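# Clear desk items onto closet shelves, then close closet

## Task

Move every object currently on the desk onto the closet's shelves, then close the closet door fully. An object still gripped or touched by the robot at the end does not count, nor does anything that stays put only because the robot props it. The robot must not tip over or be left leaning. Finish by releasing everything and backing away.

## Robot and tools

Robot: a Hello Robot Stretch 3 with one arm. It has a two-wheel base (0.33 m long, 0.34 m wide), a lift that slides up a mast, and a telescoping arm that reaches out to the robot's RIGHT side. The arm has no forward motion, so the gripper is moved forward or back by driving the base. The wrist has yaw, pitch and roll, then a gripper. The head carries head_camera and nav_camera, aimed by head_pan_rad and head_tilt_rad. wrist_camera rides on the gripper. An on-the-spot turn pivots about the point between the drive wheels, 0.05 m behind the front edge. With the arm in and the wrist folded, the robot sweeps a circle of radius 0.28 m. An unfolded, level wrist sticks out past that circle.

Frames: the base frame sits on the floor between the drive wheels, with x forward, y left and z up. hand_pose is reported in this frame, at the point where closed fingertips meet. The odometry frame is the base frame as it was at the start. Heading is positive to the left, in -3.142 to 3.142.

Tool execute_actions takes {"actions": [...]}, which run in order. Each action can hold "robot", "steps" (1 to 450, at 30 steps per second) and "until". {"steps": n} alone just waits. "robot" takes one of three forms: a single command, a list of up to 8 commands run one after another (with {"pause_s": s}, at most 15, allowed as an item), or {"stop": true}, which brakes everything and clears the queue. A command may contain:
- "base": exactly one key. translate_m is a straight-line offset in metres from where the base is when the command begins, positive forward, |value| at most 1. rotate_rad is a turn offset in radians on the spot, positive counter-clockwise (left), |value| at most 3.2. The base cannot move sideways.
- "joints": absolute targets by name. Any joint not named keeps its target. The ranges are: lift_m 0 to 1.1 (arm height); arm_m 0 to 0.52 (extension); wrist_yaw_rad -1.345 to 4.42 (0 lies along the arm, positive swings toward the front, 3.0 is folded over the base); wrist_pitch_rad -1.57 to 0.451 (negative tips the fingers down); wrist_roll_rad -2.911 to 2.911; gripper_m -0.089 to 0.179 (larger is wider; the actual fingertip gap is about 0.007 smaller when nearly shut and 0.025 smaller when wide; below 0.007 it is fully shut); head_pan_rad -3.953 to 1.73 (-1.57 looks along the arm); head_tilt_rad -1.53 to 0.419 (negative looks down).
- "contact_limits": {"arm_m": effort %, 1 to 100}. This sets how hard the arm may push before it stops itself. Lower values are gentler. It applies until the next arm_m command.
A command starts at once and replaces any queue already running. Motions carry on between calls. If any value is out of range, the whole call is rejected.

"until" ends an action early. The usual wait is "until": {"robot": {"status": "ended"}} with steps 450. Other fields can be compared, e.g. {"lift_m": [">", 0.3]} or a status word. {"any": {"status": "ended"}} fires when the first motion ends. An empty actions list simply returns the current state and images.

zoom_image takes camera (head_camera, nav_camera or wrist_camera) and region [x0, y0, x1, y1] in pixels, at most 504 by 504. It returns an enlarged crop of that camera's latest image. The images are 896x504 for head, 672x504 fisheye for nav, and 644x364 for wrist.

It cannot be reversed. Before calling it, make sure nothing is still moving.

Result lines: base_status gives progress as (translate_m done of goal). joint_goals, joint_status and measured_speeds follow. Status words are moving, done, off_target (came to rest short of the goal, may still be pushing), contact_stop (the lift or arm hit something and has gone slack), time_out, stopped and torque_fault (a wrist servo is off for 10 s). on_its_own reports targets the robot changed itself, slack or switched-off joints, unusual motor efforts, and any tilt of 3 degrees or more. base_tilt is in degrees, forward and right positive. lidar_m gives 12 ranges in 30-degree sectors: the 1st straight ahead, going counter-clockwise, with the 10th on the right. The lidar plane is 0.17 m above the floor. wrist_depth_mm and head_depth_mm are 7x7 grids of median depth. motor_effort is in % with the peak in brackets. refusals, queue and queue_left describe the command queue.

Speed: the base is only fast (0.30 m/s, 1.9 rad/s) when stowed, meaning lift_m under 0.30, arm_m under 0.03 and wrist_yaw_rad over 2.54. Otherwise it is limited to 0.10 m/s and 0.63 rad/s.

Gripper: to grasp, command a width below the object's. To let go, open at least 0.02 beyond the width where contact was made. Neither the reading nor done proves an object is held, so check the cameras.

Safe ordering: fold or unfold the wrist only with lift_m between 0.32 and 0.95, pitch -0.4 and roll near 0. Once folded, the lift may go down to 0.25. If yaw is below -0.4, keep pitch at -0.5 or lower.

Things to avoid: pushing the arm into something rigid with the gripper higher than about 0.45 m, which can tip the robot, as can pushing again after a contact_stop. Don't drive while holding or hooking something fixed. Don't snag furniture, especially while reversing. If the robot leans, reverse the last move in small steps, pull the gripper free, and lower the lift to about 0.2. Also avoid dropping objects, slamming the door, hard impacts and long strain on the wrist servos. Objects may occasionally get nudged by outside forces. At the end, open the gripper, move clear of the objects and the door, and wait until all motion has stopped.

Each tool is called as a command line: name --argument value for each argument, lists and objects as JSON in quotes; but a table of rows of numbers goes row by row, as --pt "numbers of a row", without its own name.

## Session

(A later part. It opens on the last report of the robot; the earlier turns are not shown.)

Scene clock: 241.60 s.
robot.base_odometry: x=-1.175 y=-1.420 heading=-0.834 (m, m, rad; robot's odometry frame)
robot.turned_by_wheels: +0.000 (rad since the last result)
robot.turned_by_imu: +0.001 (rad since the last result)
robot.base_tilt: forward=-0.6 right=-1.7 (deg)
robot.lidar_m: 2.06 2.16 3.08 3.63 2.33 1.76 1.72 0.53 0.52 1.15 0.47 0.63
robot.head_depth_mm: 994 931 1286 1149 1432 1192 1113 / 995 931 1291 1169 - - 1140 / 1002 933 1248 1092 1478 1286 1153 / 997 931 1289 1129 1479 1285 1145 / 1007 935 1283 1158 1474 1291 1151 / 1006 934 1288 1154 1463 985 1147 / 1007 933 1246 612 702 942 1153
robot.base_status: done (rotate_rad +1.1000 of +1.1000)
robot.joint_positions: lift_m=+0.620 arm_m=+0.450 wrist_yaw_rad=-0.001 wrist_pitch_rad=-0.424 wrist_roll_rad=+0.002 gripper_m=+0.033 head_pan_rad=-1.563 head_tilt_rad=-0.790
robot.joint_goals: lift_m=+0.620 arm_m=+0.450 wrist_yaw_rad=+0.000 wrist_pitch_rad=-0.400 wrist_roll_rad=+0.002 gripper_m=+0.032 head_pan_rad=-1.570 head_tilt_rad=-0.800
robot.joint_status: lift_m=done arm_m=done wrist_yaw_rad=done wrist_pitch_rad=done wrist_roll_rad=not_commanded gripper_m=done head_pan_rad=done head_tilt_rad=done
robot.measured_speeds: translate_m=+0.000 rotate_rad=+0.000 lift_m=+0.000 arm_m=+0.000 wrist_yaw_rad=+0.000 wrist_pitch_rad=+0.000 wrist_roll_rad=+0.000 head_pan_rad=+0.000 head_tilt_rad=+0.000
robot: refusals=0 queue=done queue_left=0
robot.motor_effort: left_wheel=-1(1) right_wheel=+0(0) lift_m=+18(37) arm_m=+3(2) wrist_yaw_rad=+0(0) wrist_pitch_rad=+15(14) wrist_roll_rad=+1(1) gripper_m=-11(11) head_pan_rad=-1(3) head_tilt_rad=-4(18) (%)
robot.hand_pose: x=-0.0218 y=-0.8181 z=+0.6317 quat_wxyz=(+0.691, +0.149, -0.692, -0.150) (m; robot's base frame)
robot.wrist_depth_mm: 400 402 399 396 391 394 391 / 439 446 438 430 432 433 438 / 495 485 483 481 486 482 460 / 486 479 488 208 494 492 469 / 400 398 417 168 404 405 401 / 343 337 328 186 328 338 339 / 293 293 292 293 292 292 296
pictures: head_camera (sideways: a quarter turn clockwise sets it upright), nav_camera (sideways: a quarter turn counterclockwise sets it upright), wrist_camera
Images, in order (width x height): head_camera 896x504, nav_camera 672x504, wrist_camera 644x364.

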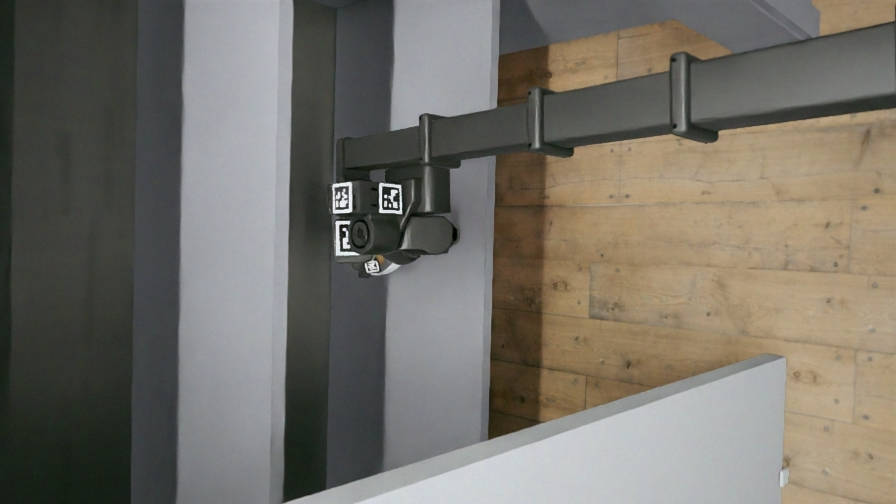

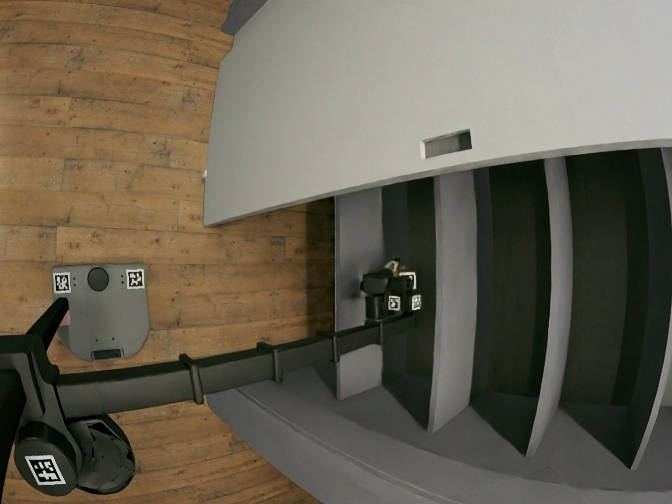

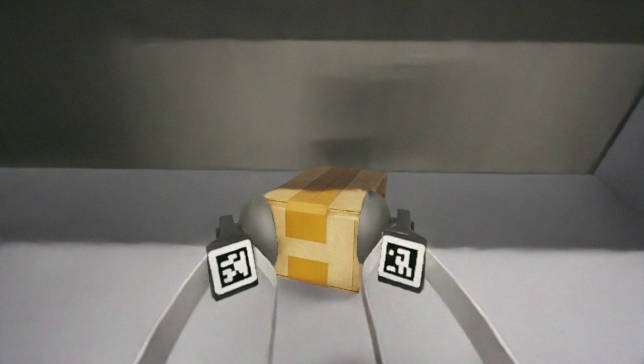

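execute_actions --actions '[{"robot":{"joints":{"lift_m":0.505}},"steps":150,"until":{"robot":{"status":"ended"}}}]'

Scene clock: 245.90 s.
robot.base_odometry: x=-1.175 y=-1.420 heading=-0.834 (m, m, rad; robot's odometry frame)
robot.turned_by_wheels: +0.000 (rad since the last result)
robot.turned_by_imu: +0.001 (rad since the last result)
robot.base_tilt: forward=-0.6 right=-1.7 (deg)
robot.lidar_m: 2.05 2.16 3.09 3.63 2.33 1.76 1.72 0.53 0.52 1.14 0.47 0.63
robot.head_depth_mm: 989 938 1293 1156 1424 1247 1130 / 995 933 1290 1152 1489 1312 - / 996 933 1290 1217 1474 1287 1144 / 1002 934 1283 1133 1486 1291 1143 / 1002 934 1288 1162 1482 1294 1148 / 1010 934 1284 1153 1462 981 1133 / 1009 933 1246 612 705 946 1142
robot.base_status: done (rotate_rad +1.1000 of +1.1000)
robot.joint_positions: lift_m=+0.506 arm_m=+0.450 wrist_yaw_rad=-0.001 wrist_pitch_rad=-0.417 wrist_roll_rad=+0.002 gripper_m=+0.033 head_pan_rad=-1.563 head_tilt_rad=-0.790
robot.joint_goals: lift_m=+0.505 arm_m=+0.450 wrist_yaw_rad=+0.000 wrist_pitch_rad=-0.400 wrist_roll_rad=+0.002 gripper_m=+0.032 head_pan_rad=-1.570 head_tilt_rad=-0.800
robot.joint_status: lift_m=done arm_m=done wrist_yaw_rad=done wrist_pitch_rad=done wrist_roll_rad=not_commanded gripper_m=done head_pan_rad=done head_tilt_rad=done
robot.measured_speeds: translate_m=+0.000 rotate_rad=+0.000 lift_m=+0.000 arm_m=+0.000 wrist_yaw_rad=+0.000 wrist_pitch_rad=+0.000 wrist_roll_rad=+0.000 head_pan_rad=+0.000 head_tilt_rad=+0.000
robot: refusals=0 queue=done queue_left=0
robot.motor_effort: left_wheel=-1(1) right_wheel=+0(0) lift_m=+17(19) arm_m=+4(4) wrist_yaw_rad=-1(0) wrist_pitch_rad=+10(14) wrist_roll_rad=+1(1) gripper_m=-11(11) head_pan_rad=-2(2) head_tilt_rad=-3(4) (%)
robot.hand_pose: x=-0.0218 y=-0.8191 z=+0.5184 quat_wxyz=(+0.691, +0.146, -0.692, -0.147) (m; robot's base frame)
robot.wrist_depth_mm: 400 401 391 401 390 397 393 / 435 440 432 439 433 429 429 / 395 395 396 396 396 404 404 / 306 309 306 199 306 303 307 / 248 250 259 169 250 251 249 / 210 211 203 198 205 209 213 / 181 181 182 182 183 183 182
pictures: head_camera (sideways: a quarter turn clockwise sets it upright), nav_camera (sideways: a quarter turn counterclockwise sets it upright), wrist_camera
Images, in order (width x height): head_camera 896x504, nav_camera 672x504, wrist_camera 644x364.

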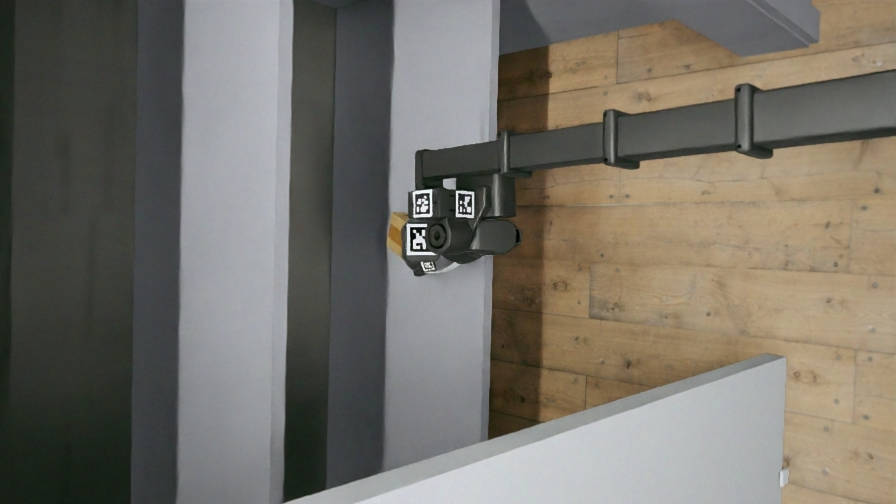

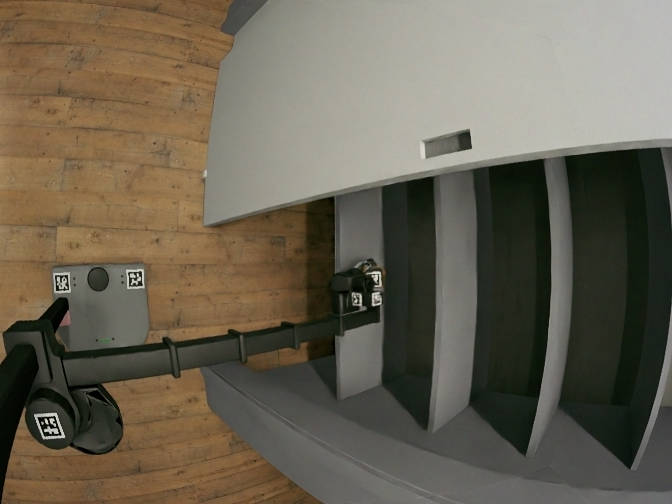

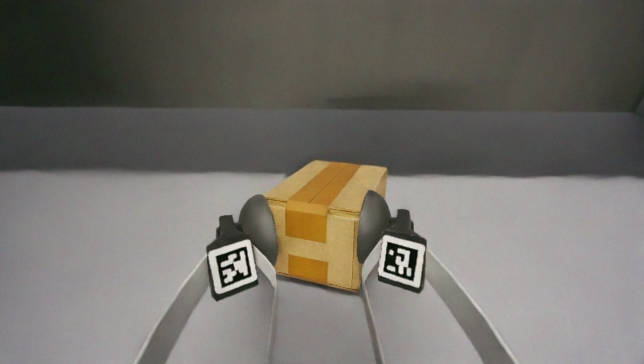

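execute_actions --actions '[{"robot":[{"joints":{"lift_m":0.498}},{"joints":{"gripper_m":0.12}},{"joints":{"lift_m":0.58}},{"joints":{"arm_m":0.0}},{"joints":{"wrist_pitch_rad":-0.9},"base":{"rotate_rad":1.83}},{"base":{"translate_m":1.0},"joints":{"lift_m":1.06,"wrist_pitch_rad":-0.5,"gripper_m":0.15}},{"base":{"translate_m":1.0}},{"base":{"translate_m":0.62}}],"steps":450,"until":{"robot":{"status":"ended"}}},{"steps":450,"until":{"robot":{"status":"ended"}}},{"steps":450,"until":{"robot":{"status":"ended"}}},{"robot":[{"base":{"rotate_rad":1.29},"joints":{"head_pan_rad":-1.3,"head_tilt_rad":-0.6}}],"steps":450,"until":{"robot":{"status":"ended"}}}]'

Scene clock: 297.07 s.
robot.base_odometry: x=+0.250 y=+0.779 heading=+2.286 (m, m, rad; robot's odometry frame)
robot.turned_by_wheels: +3.120 (rad since the last result)
robot.turned_by_imu: +3.155 (rad since the last result)
robot.base_tilt: forward=-0.5 right=-1.7 (deg)
robot.lidar_m: 0.87 0.92 1.34 2.91 3.11 2.94 2.87 1.03 1.16 1.14 0.80 0.92
robot.head_depth_mm: 921 994 - 574 - - 1201 / 941 1015 770 574 443 1417 1230 / 970 1033 768 619 457 1440 1230 / 993 1076 740 574 486 1424 1229 / 1023 1090 742 574 502 1397 1228 / 1062 1130 771 574 1052 1374 1200 / 1091 1209 770 574 1584 1439 1226
robot.base_status: done (rotate_rad +1.2899 of +1.2900)
robot.joint_positions: lift_m=+1.059 arm_m=+0.000 wrist_yaw_rad=-0.001 wrist_pitch_rad=-0.517 wrist_roll_rad=+0.002 gripper_m=+0.150 head_pan_rad=-1.307 head_tilt_rad=-0.606
robot.joint_goals: lift_m=+1.060 arm_m=+0.000 wrist_yaw_rad=+0.000 wrist_pitch_rad=-0.500 wrist_roll_rad=+0.002 gripper_m=+0.150 head_pan_rad=-1.300 head_tilt_rad=-0.600
robot.joint_status: lift_m=done arm_m=done wrist_yaw_rad=done wrist_pitch_rad=done wrist_roll_rad=not_commanded gripper_m=done head_pan_rad=done head_tilt_rad=done
robot.measured_speeds: translate_m=+0.000 rotate_rad=+0.000 lift_m=+0.000 arm_m=+0.000 wrist_yaw_rad=+0.000 wrist_pitch_rad=+0.000 wrist_roll_rad=+0.000 head_pan_rad=+0.000 head_tilt_rad=+0.000
robot: refusals=0 queue=done queue_left=0
robot.motor_effort: left_wheel=-3(7) right_wheel=+2(6) lift_m=+43(51) arm_m=-2(4) wrist_yaw_rad=+0(0) wrist_pitch_rad=+10(11) wrist_roll_rad=+1(1) gripper_m=+1(95) head_pan_rad=+4(15) head_tilt_rad=+3(12) (%)
robot.hand_pose: x=-0.0218 y=-0.3562 z=+1.0505 quat_wxyz=(+0.683, +0.181, -0.684, -0.182) (m; robot's base frame)
robot.wrist_depth_mm: 790 778 765 764 758 749 757 / 548 465 550 555 559 555 564 / 418 425 419 426 429 437 427 / 345 346 348 346 349 358 348 / 290 298 292 292 294 305 296 / 252 - 252 254 255 248 255 / 233 228 228 230 229 223 227
pictures: head_camera (sideways: a quarter turn clockwise sets it upright), nav_camera (sideways: a quarter turn counterclockwise sets it upright), wrist_camera
Images, in order (width x height): head_camera 896x504, nav_camera 672x504, wrist_camera 644x364.

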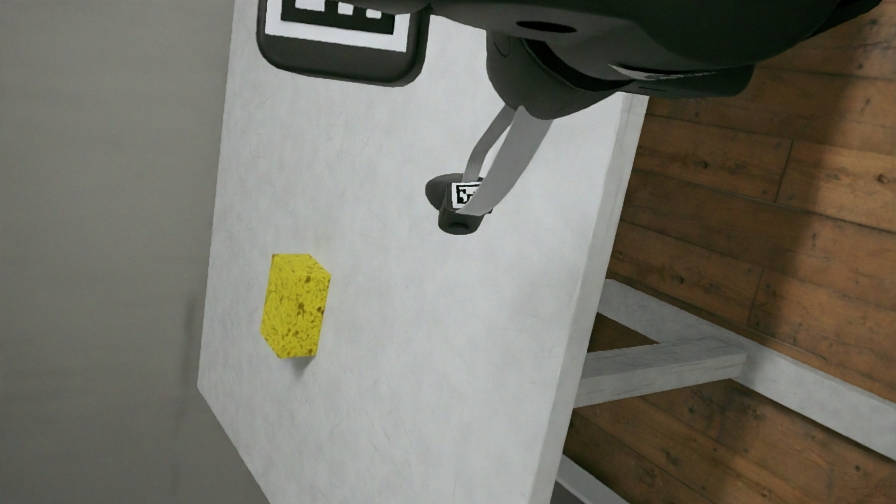

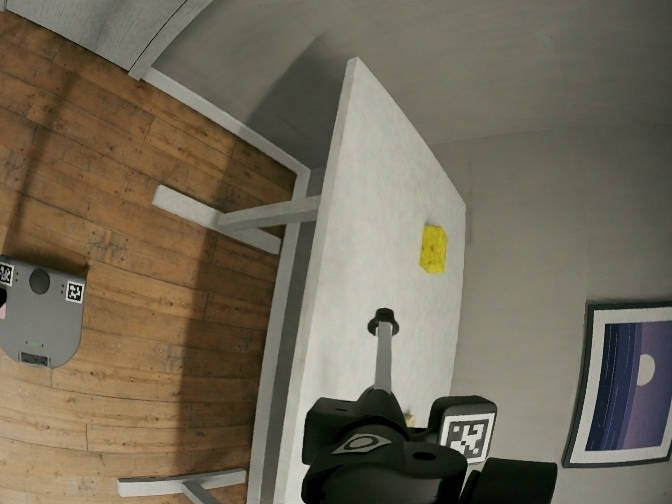

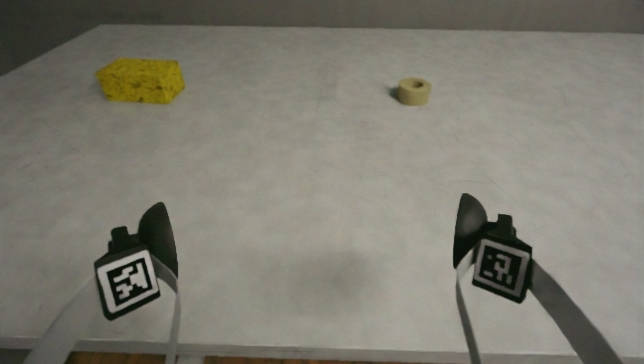

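execute_actions --actions '[{"robot":[{"base":{"translate_m":-0.14}},{"joints":{"arm_m":0.24}},{"joints":{"lift_m":1.0}}],"steps":450,"until":{"robot":{"status":"ended"}}}]'

Scene clock: 305.93 s.
robot.base_odometry: x=+0.341 y=+0.673 heading=+2.286 (m, m, rad; robot's odometry frame)
robot.turned_by_wheels: +0.000 (rad since the last result)
robot.turned_by_imu: +0.000 (rad since the last result)
robot.base_tilt: forward=-0.6 right=-1.7 (deg)
robot.lidar_m: 1.01 1.07 1.55 2.91 3.10 2.80 2.73 0.93 0.96 1.13 0.88 1.06
robot.head_depth_mm: 912 974 - 554 458 1371 1230 / 936 1016 808 575 458 1394 1225 / 961 1027 771 575 458 1427 1219 / 991 1064 770 575 471 1443 1224 / 1015 1085 773 573 487 1438 1219 / 1046 1114 765 575 502 1370 1225 / 1079 1147 769 574 1109 1400 1204
robot.base_status: done (translate_m -0.1400 of -0.1400)
robot.joint_positions: lift_m=+1.001 arm_m=+0.240 wrist_yaw_rad=-0.001 wrist_pitch_rad=-0.517 wrist_roll_rad=+0.002 gripper_m=+0.150 head_pan_rad=-1.307 head_tilt_rad=-0.606
robot.joint_goals: lift_m=+1.000 arm_m=+0.240 wrist_yaw_rad=+0.000 wrist_pitch_rad=-0.500 wrist_roll_rad=+0.002 gripper_m=+0.150 head_pan_rad=-1.300 head_tilt_rad=-0.600
robot.joint_status: lift_m=done arm_m=done wrist_yaw_rad=done wrist_pitch_rad=done wrist_roll_rad=not_commanded gripper_m=done head_pan_rad=done head_tilt_rad=done
robot.measured_speeds: translate_m=+0.000 rotate_rad=+0.000 lift_m=+0.000 arm_m=+0.000 wrist_yaw_rad=+0.000 wrist_pitch_rad=+0.000 wrist_roll_rad=+0.000 head_pan_rad=+0.000 head_tilt_rad=+0.000
robot: refusals=0 queue=done queue_left=0
robot.motor_effort: left_wheel=-2(8) right_wheel=+2(3) lift_m=+17(42) arm_m=+3(6) wrist_yaw_rad=-1(0) wrist_pitch_rad=+10(10) wrist_roll_rad=+1(1) gripper_m=+1(1) head_pan_rad=+2(3) head_tilt_rad=+2(2) (%)
robot.hand_pose: x=-0.0218 y=-0.5954 z=+0.9916 quat_wxyz=(+0.683, +0.180, -0.684, -0.182) (m; robot's base frame)
robot.wrist_depth_mm: 567 569 561 552 556 556 560 / 401 407 412 417 419 417 426 / 314 319 318 321 319 321 322 / 257 259 259 252 261 262 263 / 217 225 218 217 220 228 221 / 193 - 189 189 190 184 190 / - 166 167 166 167 167 168
pictures: head_camera (sideways: a quarter turn clockwise sets it upright), nav_camera (sideways: a quarter turn counterclockwise sets it upright), wrist_camera
Images, in order (width x height): head_camera 896x504, nav_camera 672x504, wrist_camera 644x364.

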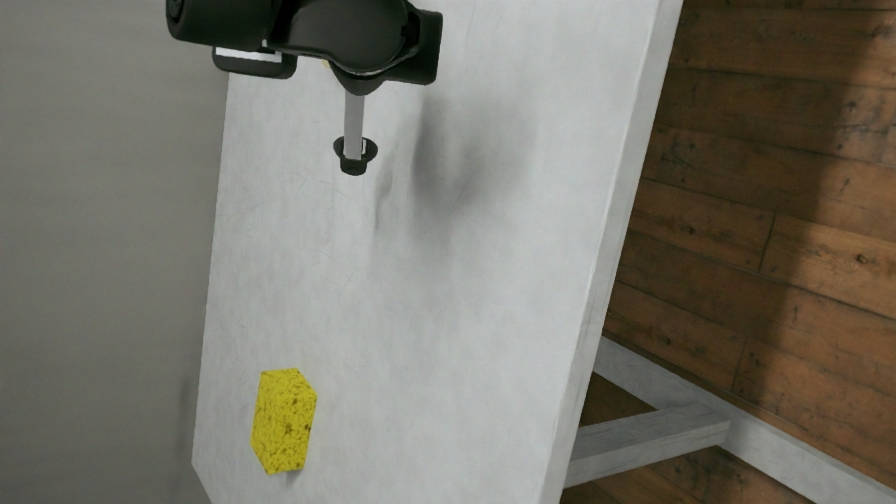

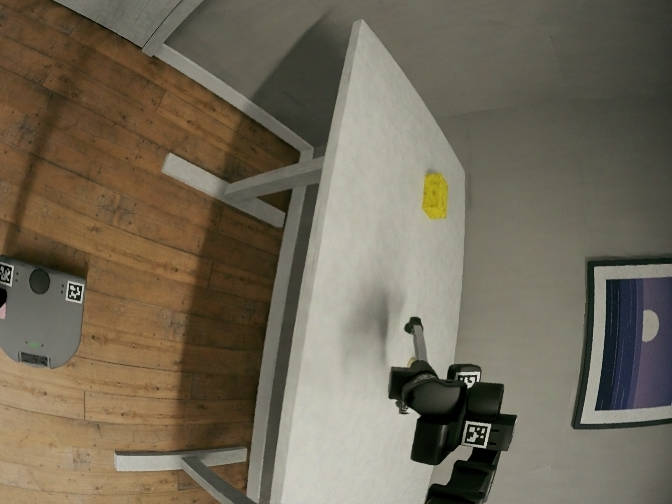

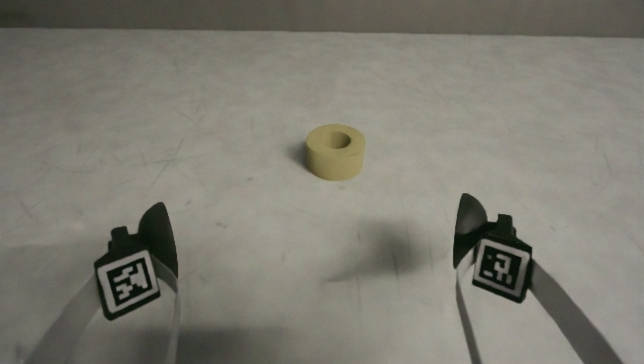

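execute_actions --actions '[{"robot":[{"base":{"translate_m":-0.012},"joints":{"arm_m":0.335,"lift_m":0.99}}],"steps":450,"until":{"robot":{"status":"ended"}}}]'

Scene clock: 309.77 s.
robot.base_odometry: x=+0.349 y=+0.664 heading=+2.286 (m, m, rad; robot's odometry frame)
robot.turned_by_wheels: +0.000 (rad since the last result)
robot.turned_by_imu: +0.000 (rad since the last result)
robot.base_tilt: forward=-0.6 right=-1.7 (deg)
robot.lidar_m: 1.02 1.09 1.57 2.90 3.07 2.80 2.72 0.92 0.94 1.12 0.89 1.08
robot.head_depth_mm: 911 972 - 575 458 1368 1235 / 935 1019 734 576 458 1417 1224 / 962 1028 768 574 459 1424 1228 / 986 1064 770 572 472 1434 1226 / 1015 1084 769 574 486 1445 1229 / 1049 1115 769 574 501 1395 1226 / 1074 1141 769 576 1118 1376 1220
robot.base_status: done (translate_m -0.0120 of -0.0120)
robot.joint_positions: lift_m=+0.991 arm_m=+0.335 wrist_yaw_rad=-0.001 wrist_pitch_rad=-0.517 wrist_roll_rad=+0.002 gripper_m=+0.150 head_pan_rad=-1.307 head_tilt_rad=-0.606
robot.joint_goals: lift_m=+0.990 arm_m=+0.335 wrist_yaw_rad=+0.000 wrist_pitch_rad=-0.500 wrist_roll_rad=+0.002 gripper_m=+0.150 head_pan_rad=-1.300 head_tilt_rad=-0.600
robot.joint_status: lift_m=done arm_m=done wrist_yaw_rad=done wrist_pitch_rad=done wrist_roll_rad=not_commanded gripper_m=done head_pan_rad=done head_tilt_rad=done
robot.measured_speeds: translate_m=+0.000 rotate_rad=+0.000 lift_m=+0.000 arm_m=+0.000 wrist_yaw_rad=+0.000 wrist_pitch_rad=+0.000 wrist_roll_rad=+0.000 head_pan_rad=+0.000 head_tilt_rad=+0.000
robot: refusals=0 queue=done queue_left=0
robot.motor_effort: left_wheel=-2(7) right_wheel=+2(5) lift_m=+17(18) arm_m=+3(2) wrist_yaw_rad=+0(0) wrist_pitch_rad=+10(10) wrist_roll_rad=+1(1) gripper_m=+1(1) head_pan_rad=+2(4) head_tilt_rad=+2(1) (%)
robot.hand_pose: x=-0.0218 y=-0.6904 z=+0.9816 quat_wxyz=(+0.683, +0.180, -0.684, -0.182) (m; robot's base frame)
robot.wrist_depth_mm: 494 492 488 482 482 492 478 / 385 384 381 385 391 392 394 / 295 298 298 302 301 303 303 / 243 244 243 242 243 246 247 / 203 212 204 181 207 216 208 / 180 - 178 178 178 174 179 / - 156 156 156 157 156 158
pictures: head_camera (sideways: a quarter turn clockwise sets it upright), nav_camera (sideways: a quarter turn counterclockwise sets it upright), wrist_camera
Images, in order (width x height): head_camera 896x504, nav_camera 672x504, wrist_camera 644x364.

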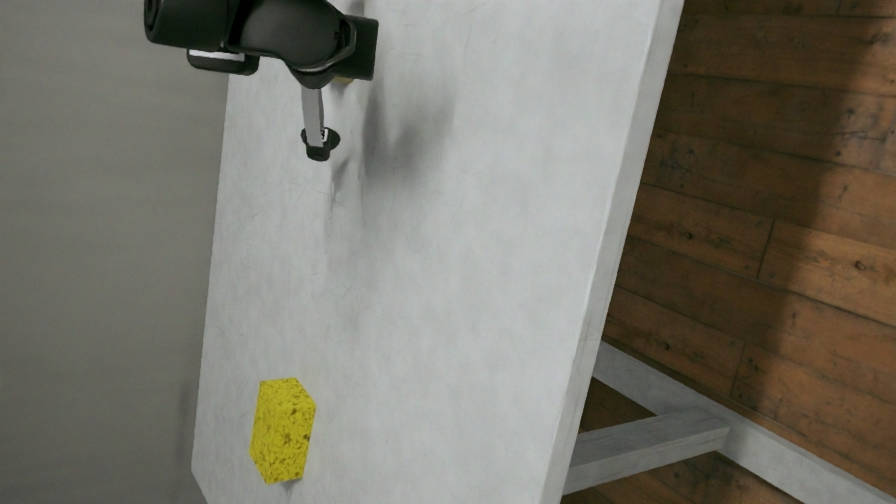

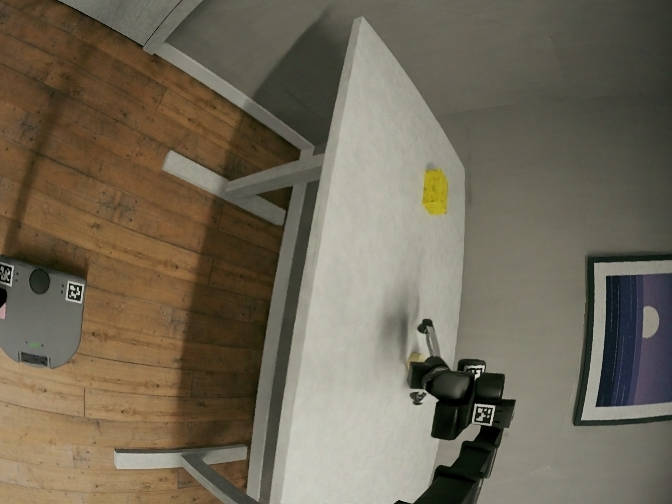

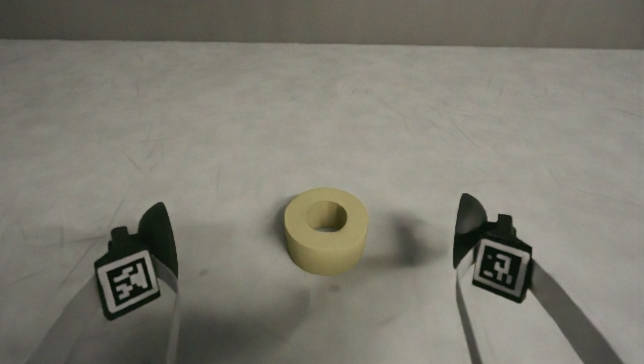

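execute_actions --actions '[{"robot":[{"joints":{"arm_m":0.345}},{"joints":{"gripper_m":0.03}},{"joints":{"lift_m":1.06}}],"steps":450,"until":{"robot":{"status":"ended"}}}]'

Scene clock: 315.87 s.
robot.base_odometry: x=+0.349 y=+0.664 heading=+2.286 (m, m, rad; robot's odometry frame)
robot.turned_by_wheels: +0.000 (rad since the last result)
robot.turned_by_imu: +0.001 (rad since the last result)
robot.base_tilt: forward=-0.6 right=-1.7 (deg)
robot.lidar_m: 1.02 1.09 1.56 2.91 3.10 2.79 2.72 0.92 0.94 1.13 0.88 1.08
robot.head_depth_mm: 904 - 736 575 459 1369 1234 / 936 1012 771 573 458 1396 1225 / 957 1038 770 575 457 1446 1226 / 984 1061 769 575 472 1429 1228 / 1014 1086 772 574 487 1434 1224 / 1046 1116 766 573 501 1389 1237 / 1075 1150 767 573 1118 1368 1218
robot.base_status: done (translate_m -0.0120 of -0.0120)
robot.joint_positions: lift_m=+1.059 arm_m=+0.345 wrist_yaw_rad=-0.001 wrist_pitch_rad=-0.516 wrist_roll_rad=+0.002 gripper_m=+0.030 head_pan_rad=-1.307 head_tilt_rad=-0.606
robot.joint_goals: lift_m=+1.060 arm_m=+0.345 wrist_yaw_rad=+0.000 wrist_pitch_rad=-0.500 wrist_roll_rad=+0.002 gripper_m=+0.030 head_pan_rad=-1.300 head_tilt_rad=-0.600
robot.joint_status: lift_m=done arm_m=done wrist_yaw_rad=done wrist_pitch_rad=done wrist_roll_rad=not_commanded gripper_m=done head_pan_rad=done head_tilt_rad=done
robot.measured_speeds: translate_m=+0.000 rotate_rad=+0.000 lift_m=+0.000 arm_m=+0.000 wrist_yaw_rad=+0.000 wrist_pitch_rad=+0.000 wrist_roll_rad=+0.000 head_pan_rad=+0.000 head_tilt_rad=+0.000
robot: refusals=0 queue=done queue_left=0
robot.motor_effort: left_wheel=-3(3) right_wheel=+2(2) lift_m=+43(49) arm_m=+4(3) wrist_yaw_rad=+0(0) wrist_pitch_rad=+9(10) wrist_roll_rad=+1(1) gripper_m=-7(100) head_pan_rad=+4(4) head_tilt_rad=+3(3) (%)
robot.hand_pose: x=-0.0218 y=-0.7006 z=+1.0509 quat_wxyz=(+0.683, +0.180, -0.684, -0.181) (m; robot's base frame)
robot.wrist_depth_mm: 488 491 496 486 478 484 484 / 528 534 515 529 520 522 513 / 421 412 423 422 429 431 433 / 342 343 344 349 347 347 348 / 288 289 296 187 296 293 295 / 250 251 247 239 247 254 256 / 220 221 221 222 225 224 226
pictures: head_camera (sideways: a quarter turn clockwise sets it upright), nav_camera (sideways: a quarter turn counterclockwise sets it upright), wrist_camera
Images, in order (width x height): head_camera 896x504, nav_camera 672x504, wrist_camera 644x364.

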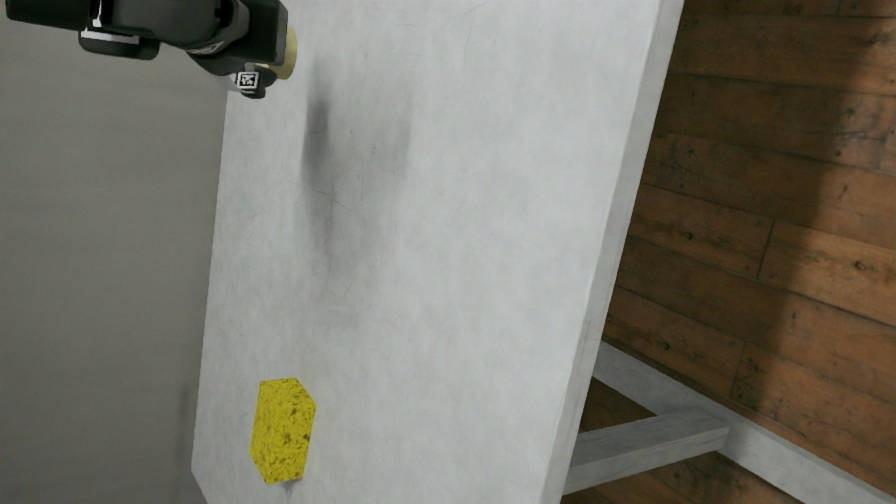

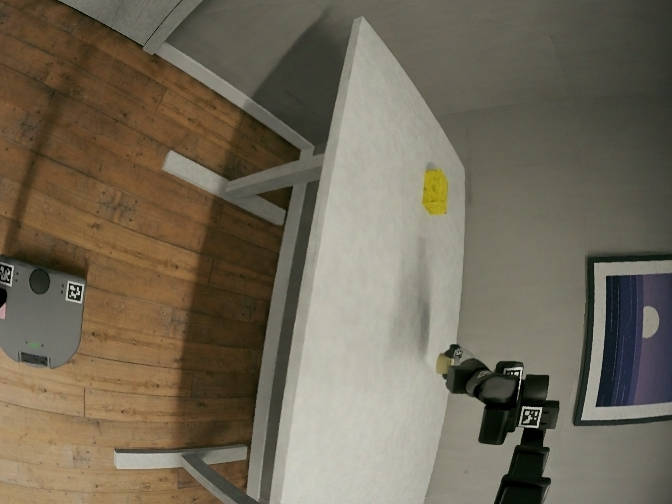

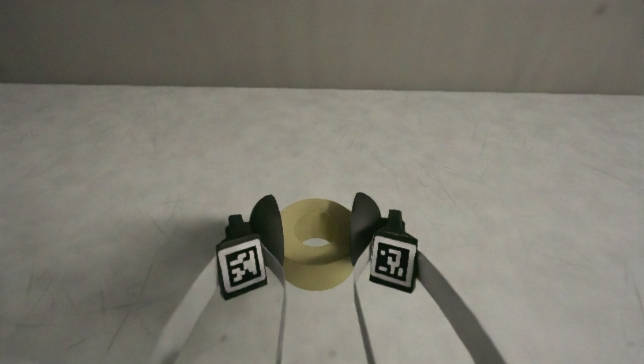

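execute_actions --actions '[{"robot":[{"joints":{"arm_m":0.0,"gripper_m":0.024}},{"base":{"rotate_rad":1.80}},{"base":{"translate_m":1.0},"joints":{"head_pan_rad":0,"head_tilt_rad":-0.5,"lift_m":0.62,"wrist_pitch_rad":-0.4}},{"base":{"translate_m":1.0}},{"base":{"translate_m":0.4}}],"steps":450,"until":{"robot":{"status":"ended"}}},{"steps":450,"until":{"robot":{"status":"ended"}}},{"steps":450,"until":{"robot":{"status":"ended"}}}]'

Scene clock: 357.10 s.
robot.base_odometry: x=-1.058 y=-1.280 heading=-2.197 (m, m, rad; robot's odometry frame)
robot.turned_by_wheels: +1.800 (rad since the last result)
robot.turned_by_imu: +1.829 (rad since the last result)
robot.base_tilt: forward=-0.6 right=-1.7 (deg)
robot.lidar_m: 0.65 0.74 1.29 2.03 2.41 2.97 3.24 1.96 1.73 1.74 0.69 0.76
robot.head_depth_mm: 1085 1080 1228 1396 1243 1536 1301 / 1104 1152 1259 1449 1229 1542 1290 / 1139 1182 1296 1454 1295 1551 1294 / 542 591 660 727 825 951 1106 / 526 577 636 707 799 915 1072 / 542 594 655 734 833 960 1131 / 557 612 679 761 867 1008 1198
robot.base_status: done (translate_m +0.4000 of +0.4000)
robot.joint_positions: lift_m=+0.621 arm_m=+0.000 wrist_yaw_rad=-0.001 wrist_pitch_rad=-0.421 wrist_roll_rad=+0.002 gripper_m=+0.025 head_pan_rad=-0.007 head_tilt_rad=-0.507
robot.joint_goals: lift_m=+0.620 arm_m=+0.000 wrist_yaw_rad=+0.000 wrist_pitch_rad=-0.400 wrist_roll_rad=+0.002 gripper_m=+0.024 head_pan_rad=+0.000 head_tilt_rad=-0.500
robot.joint_status: lift_m=done arm_m=done wrist_yaw_rad=done wrist_pitch_rad=done wrist_roll_rad=not_commanded gripper_m=done head_pan_rad=done head_tilt_rad=done
robot.measured_speeds: translate_m=+0.000 rotate_rad=+0.000 lift_m=+0.000 arm_m=+0.000 wrist_yaw_rad=+0.000 wrist_pitch_rad=+0.000 wrist_roll_rad=+0.000 head_pan_rad=+0.000 head_tilt_rad=+0.000
robot: refusals=0 queue=done queue_left=0
robot.motor_effort: left_wheel=-3(7) right_wheel=+2(7) lift_m=+17(44) arm_m=-3(2) wrist_yaw_rad=+0(0) wrist_pitch_rad=+13(13) wrist_roll_rad=+1(1) gripper_m=-10(47) head_pan_rad=+1(27) head_tilt_rad=+3(10) (%)
robot.hand_pose: x=-0.0218 y=-0.3693 z=+0.6324 quat_wxyz=(+0.691, +0.148, -0.692, -0.149) (m; robot's base frame)
robot.wrist_depth_mm: - - - - - - - / - - - - - - - / - - - - - - - / 506 - - - - - - / 523 - - 187 - - - / 544 817 820 828 820 848 847 / 538 705 743 727 746 757 760
pictures: head_camera (sideways: a quarter turn clockwise sets it upright), nav_camera (sideways: a quarter turn counterclockwise sets it upright), wrist_camera
Images, in order (width x height): head_camera 896x504, nav_camera 672x504, wrist_camera 644x364.

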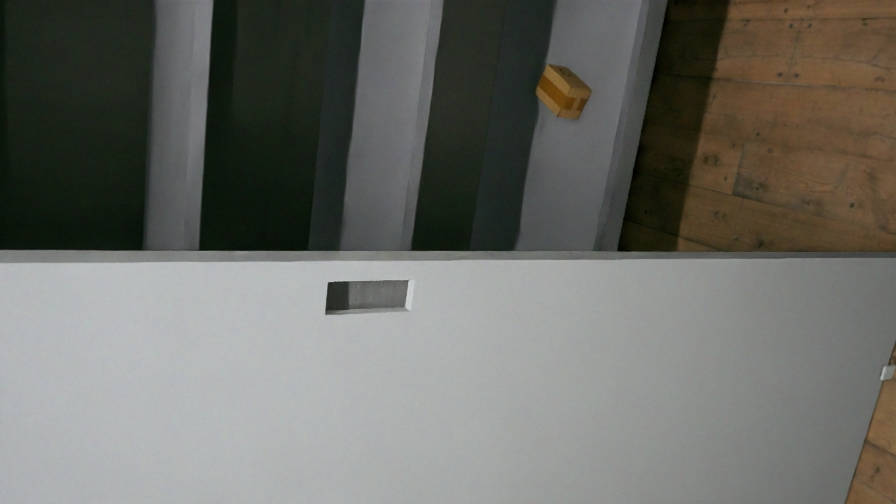

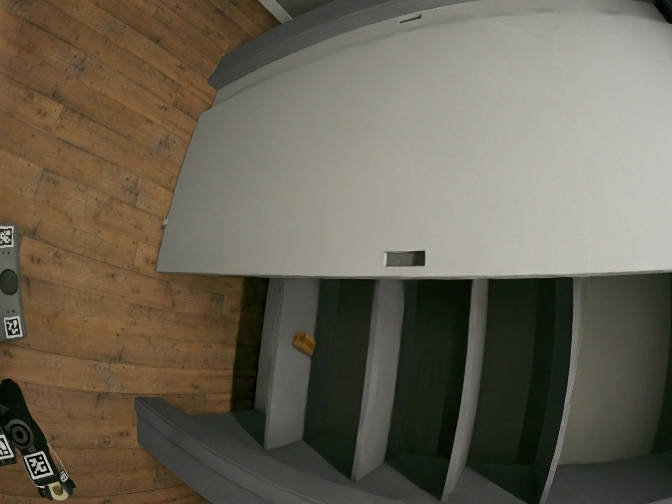

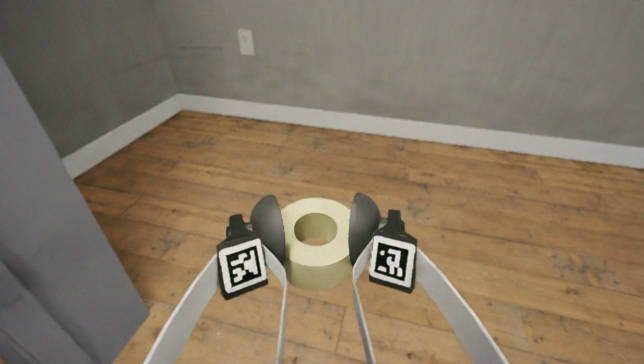

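execute_actions --actions '[{"robot":[{"base":{"translate_m":0.15}},{"base":{"rotate_rad":1.29},"joints":{"head_pan_rad":-1.57,"head_tilt_rad":-0.8}}],"steps":450,"until":{"robot":{"status":"ended"}}}]'

Scene clock: 366.87 s.
robot.base_odometry: x=-1.146 y=-1.402 heading=-0.908 (m, m, rad; robot's odometry frame)
robot.turned_by_wheels: +1.290 (rad since the last result)
robot.turned_by_imu: +1.295 (rad since the last result)
robot.base_tilt: forward=-0.5 right=-1.7 (deg)
robot.lidar_m: 1.99 2.07 2.89 3.10 2.43 1.84 1.78 0.62 0.60 0.50 0.50 0.69
robot.head_depth_mm: 1045 935 1322 1178 1446 1274 1192 / 1051 938 1331 1183 1494 1294 - / 1048 932 1329 1175 1485 1290 - / 1050 930 1328 1155 1491 1278 1119 / 1053 935 1315 1181 1483 1254 1139 / 1058 936 1285 672 787 1051 1141 / 412 468 530 634 791 1052 1142
robot.base_status: done (rotate_rad +1.2899 of +1.2900)
robot.joint_positions: lift_m=+0.621 arm_m=+0.000 wrist_yaw_rad=-0.001 wrist_pitch_rad=-0.421 wrist_roll_rad=+0.002 gripper_m=+0.025 head_pan_rad=-1.563 head_tilt_rad=-0.790
robot.joint_goals: lift_m=+0.620 arm_m=+0.000 wrist_yaw_rad=+0.000 wrist_pitch_rad=-0.400 wrist_roll_rad=+0.002 gripper_m=+0.024 head_pan_rad=-1.570 head_tilt_rad=-0.800
robot.joint_status: lift_m=done arm_m=done wrist_yaw_rad=done wrist_pitch_rad=done wrist_roll_rad=not_commanded gripper_m=done head_pan_rad=done head_tilt_rad=done
robot.measured_speeds: translate_m=+0.000 rotate_rad=+0.000 lift_m=+0.000 arm_m=+0.000 wrist_yaw_rad=+0.000 wrist_pitch_rad=+0.000 wrist_roll_rad=+0.000 head_pan_rad=+0.000 head_tilt_rad=+0.000
robot: refusals=0 queue=done queue_left=0
robot.motor_effort: left_wheel=-2(7) right_wheel=+1(7) lift_m=+17(17) arm_m=-3(2) wrist_yaw_rad=+0(0) wrist_pitch_rad=+13(12) wrist_roll_rad=+1(1) gripper_m=-10(10) head_pan_rad=-2(28) head_tilt_rad=-5(18) (%)
robot.hand_pose: x=-0.0218 y=-0.3693 z=+0.6324 quat_wxyz=(+0.691, +0.148, -0.692, -0.149) (m; robot's base frame)
robot.wrist_depth_mm: 199 822 847 841 854 802 527 / 219 760 872 876 875 780 521 / 243 255 635 644 681 674 518 / 271 279 - - - 787 534 / 310 311 - 187 - 802 426 / 358 358 800 804 843 796 427 / 422 429 694 729 751 593 420
pictures: head_camera (sideways: a quarter turn clockwise sets it upright), nav_camera (sideways: a quarter turn counterclockwise sets it upright), wrist_camera
Images, in order (width x height): head_camera 896x504, nav_camera 672x504, wrist_camera 644x364.

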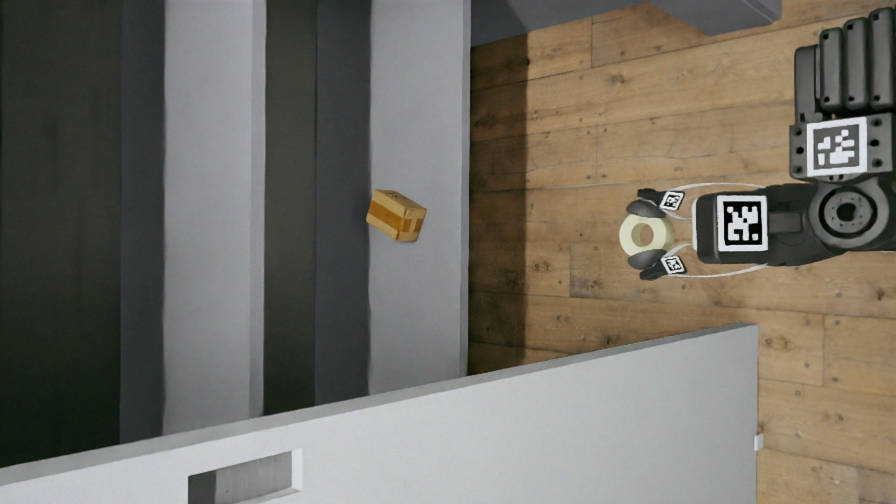

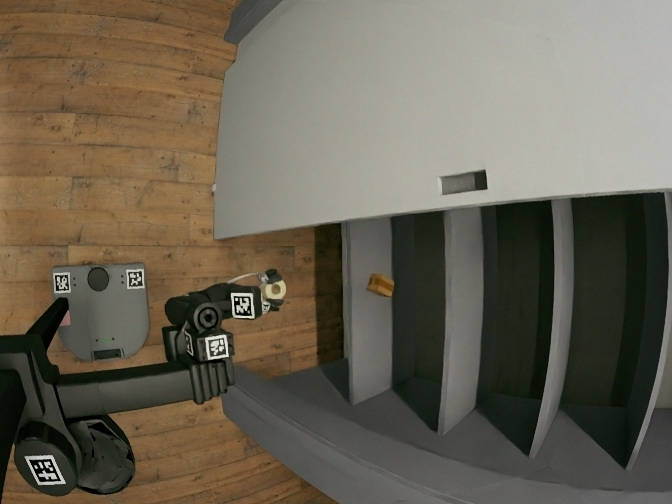

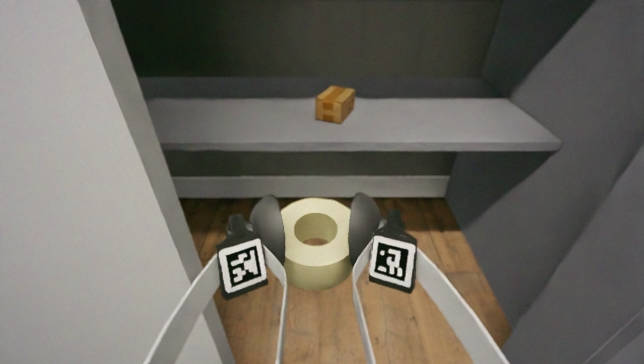

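execute_actions --actions '[{"robot":[{"base":{"translate_m":-0.12}},{"joints":{"arm_m":0.5}},{"joints":{"lift_m":0.51}}],"steps":450,"until":{"robot":{"status":"ended"}}}]'

Scene clock: 379.87 s.
robot.base_odometry: x=-1.220 y=-1.307 heading=-0.908 (m, m, rad; robot's odometry frame)
robot.turned_by_wheels: +0.000 (rad since the last result)
robot.turned_by_imu: +0.000 (rad since the last result)
robot.base_tilt: forward=-0.5 right=-1.7 (deg)
robot.lidar_m: 2.11 2.21 3.06 3.12 2.30 1.71 1.66 0.64 0.53 1.20 0.54 0.69
robot.head_depth_mm: 1043 934 1208 1147 900 999 1148 / 1049 933 1332 1185 1498 1186 - / 1048 937 1319 - 1484 1287 1148 / 1045 932 1323 1615 1487 1295 1144 / 1045 934 1327 1160 1476 1296 1148 / 1052 933 1319 1185 1500 1248 1150 / 1050 934 1321 1152 844 1047 1144
robot.base_status: done (translate_m -0.1200 of -0.1200)
robot.joint_positions: lift_m=+0.511 arm_m=+0.500 wrist_yaw_rad=-0.001 wrist_pitch_rad=-0.421 wrist_roll_rad=+0.002 gripper_m=+0.025 head_pan_rad=-1.563 head_tilt_rad=-0.790
robot.joint_goals: lift_m=+0.510 arm_m=+0.500 wrist_yaw_rad=+0.000 wrist_pitch_rad=-0.400 wrist_roll_rad=+0.002 gripper_m=+0.024 head_pan_rad=-1.570 head_tilt_rad=-0.800
robot.joint_status: lift_m=done arm_m=done wrist_yaw_rad=done wrist_pitch_rad=done wrist_roll_rad=not_commanded gripper_m=done head_pan_rad=done head_tilt_rad=done
robot.measured_speeds: translate_m=+0.000 rotate_rad=+0.000 lift_m=+0.000 arm_m=+0.000 wrist_yaw_rad=+0.000 wrist_pitch_rad=+0.000 wrist_roll_rad=+0.000 head_pan_rad=+0.000 head_tilt_rad=+0.000
robot: refusals=0 queue=done queue_left=0
robot.motor_effort: left_wheel=-2(8) right_wheel=+2(5) lift_m=+17(16) arm_m=+3(5) wrist_yaw_rad=+0(0) wrist_pitch_rad=+13(12) wrist_roll_rad=+1(1) gripper_m=-10(10) head_pan_rad=-1(2) head_tilt_rad=-4(3) (%)
robot.hand_pose: x=-0.0218 y=-0.8686 z=+0.5226 quat_wxyz=(+0.691, +0.147, -0.692, -0.149) (m; robot's base frame)
robot.wrist_depth_mm: 395 394 390 398 396 400 392 / 435 434 423 436 435 439 412 / 398 399 403 399 402 402 381 / 312 311 227 307 314 312 312 / 251 200 190 187 255 256 256 / 214 208 202 202 208 218 215 / 186 185 185 186 186 188 186
pictures: head_camera (sideways: a quarter turn clockwise sets it upright), nav_camera (sideways: a quarter turn counterclockwise sets it upright), wrist_camera
Images, in order (width x height): head_camera 896x504, nav_camera 672x504, wrist_camera 644x364.

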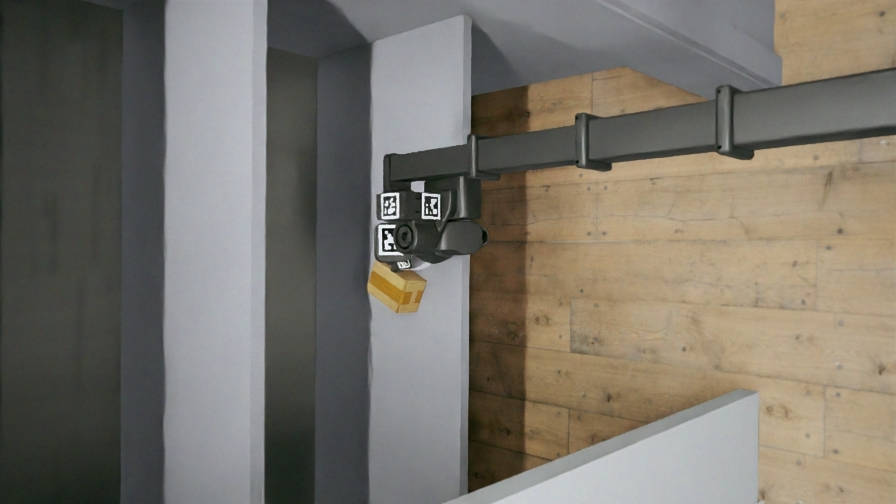

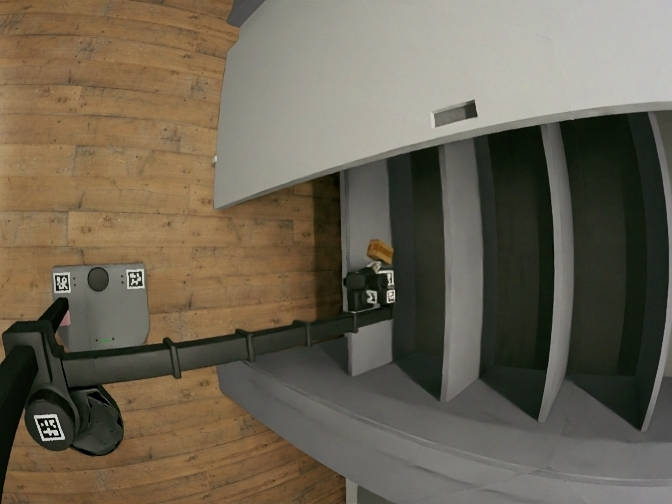

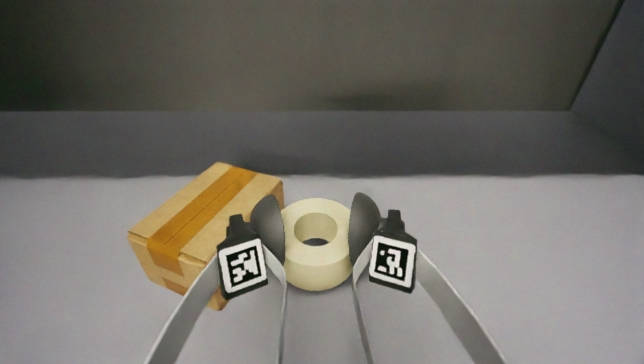

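execute_actions --actions '[{"robot":[{"base":{"translate_m":-0.05}},{"joints":{"lift_m":0.495}},{"joints":{"gripper_m":0.08}},{"joints":{"lift_m":0.58}},{"joints":{"arm_m":0.0}},{"joints":{"wrist_pitch_rad":-1.0,"head_tilt_rad":-0.8}}],"steps":450,"until":{"robot":{"status":"ended"}}}]'

Scene clock: 393.87 s.
robot.base_odometry: x=-1.251 y=-1.268 heading=-0.908 (m, m, rad; robot's odometry frame)
robot.turned_by_wheels: +0.000 (rad since the last result)
robot.turned_by_imu: +0.001 (rad since the last result)
robot.base_tilt: forward=-0.6 right=-1.7 (deg)
robot.lidar_m: 2.16 2.25 3.14 3.13 2.24 1.65 1.61 1.66 0.50 1.19 0.57 0.69
robot.head_depth_mm: 1005 935 1057 748 776 989 1161 / 1047 930 1315 1178 1431 1114 1188 / 1043 937 1319 1192 1488 1294 - / 1051 936 1318 1191 1481 1298 1126 / 1042 934 1326 1156 1491 1293 1138 / 1046 933 1326 1182 1466 1289 1144 / 1052 934 1334 1191 1480 1096 1140
robot.base_status: done (translate_m -0.0500 of -0.0500)
robot.joint_positions: lift_m=+0.579 arm_m=+0.000 wrist_yaw_rad=-0.001 wrist_pitch_rad=-1.004 wrist_roll_rad=+0.002 gripper_m=+0.080 head_pan_rad=-1.563 head_tilt_rad=-0.790
robot.joint_goals: lift_m=+0.580 arm_m=+0.000 wrist_yaw_rad=+0.000 wrist_pitch_rad=-1.000 wrist_roll_rad=+0.002 gripper_m=+0.080 head_pan_rad=-1.570 head_tilt_rad=-0.800
robot.joint_status: lift_m=done arm_m=done wrist_yaw_rad=done wrist_pitch_rad=done wrist_roll_rad=not_commanded gripper_m=done head_pan_rad=done head_tilt_rad=done
robot.measured_speeds: translate_m=+0.000 rotate_rad=+0.000 lift_m=+0.000 arm_m=+0.000 wrist_yaw_rad=+0.000 wrist_pitch_rad=+0.000 wrist_roll_rad=+0.000 head_pan_rad=+0.000 head_tilt_rad=+0.000
robot: refusals=0 queue=done queue_left=0
robot.motor_effort: left_wheel=-2(7) right_wheel=+1(4) lift_m=+43(47) arm_m=-2(1) wrist_yaw_rad=+0(1) wrist_pitch_rad=+2(13) wrist_roll_rad=+1(1) gripper_m=+1(100) head_pan_rad=-1(2) head_tilt_rad=-3(3) (%)
robot.hand_pose: x=-0.0217 y=-0.2625 z=+0.4890 quat_wxyz=(+0.619, +0.340, -0.620, -0.341) (m; robot's base frame)
robot.wrist_depth_mm: 809 816 821 851 835 344 264 / 390 761 755 776 788 345 335 / 462 686 738 722 724 442 437 / 660 661 677 683 663 633 711 / 639 643 635 654 675 645 664 / 600 600 604 598 608 633 628 / 562 571 572 584 598 597 585
pictures: head_camera (sideways: a quarter turn clockwise sets it upright), nav_camera (sideways: a quarter turn counterclockwise sets it upright), wrist_camera
Images, in order (width x height): head_camera 896x504, nav_camera 672x504, wrist_camera 644x364.

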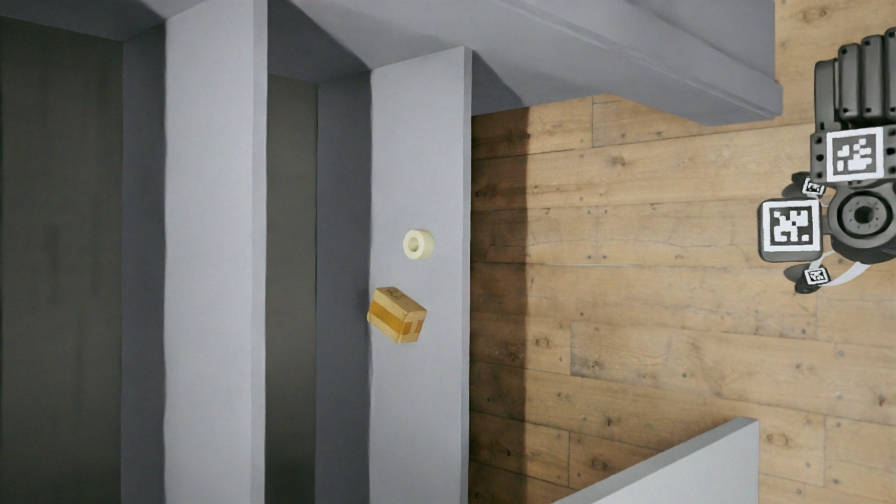

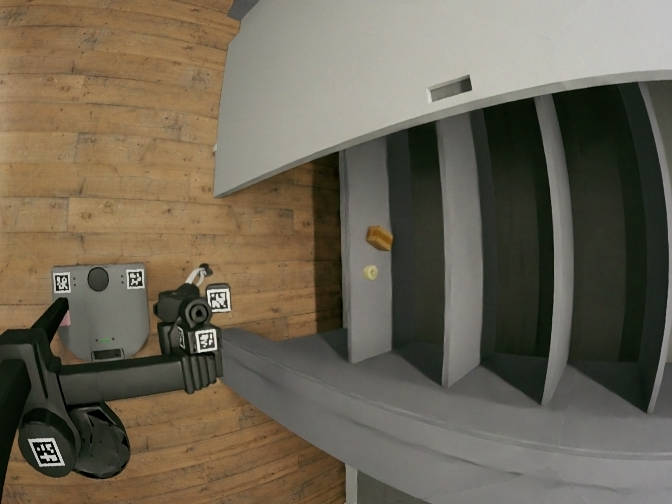

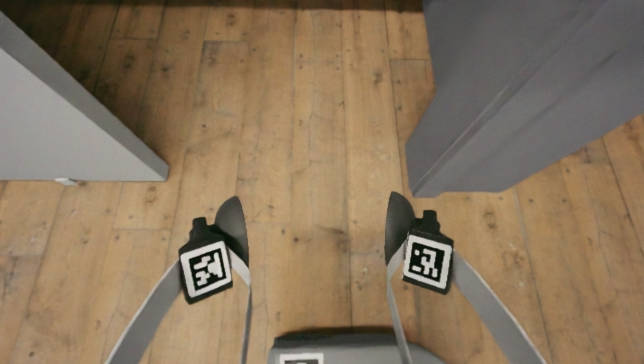

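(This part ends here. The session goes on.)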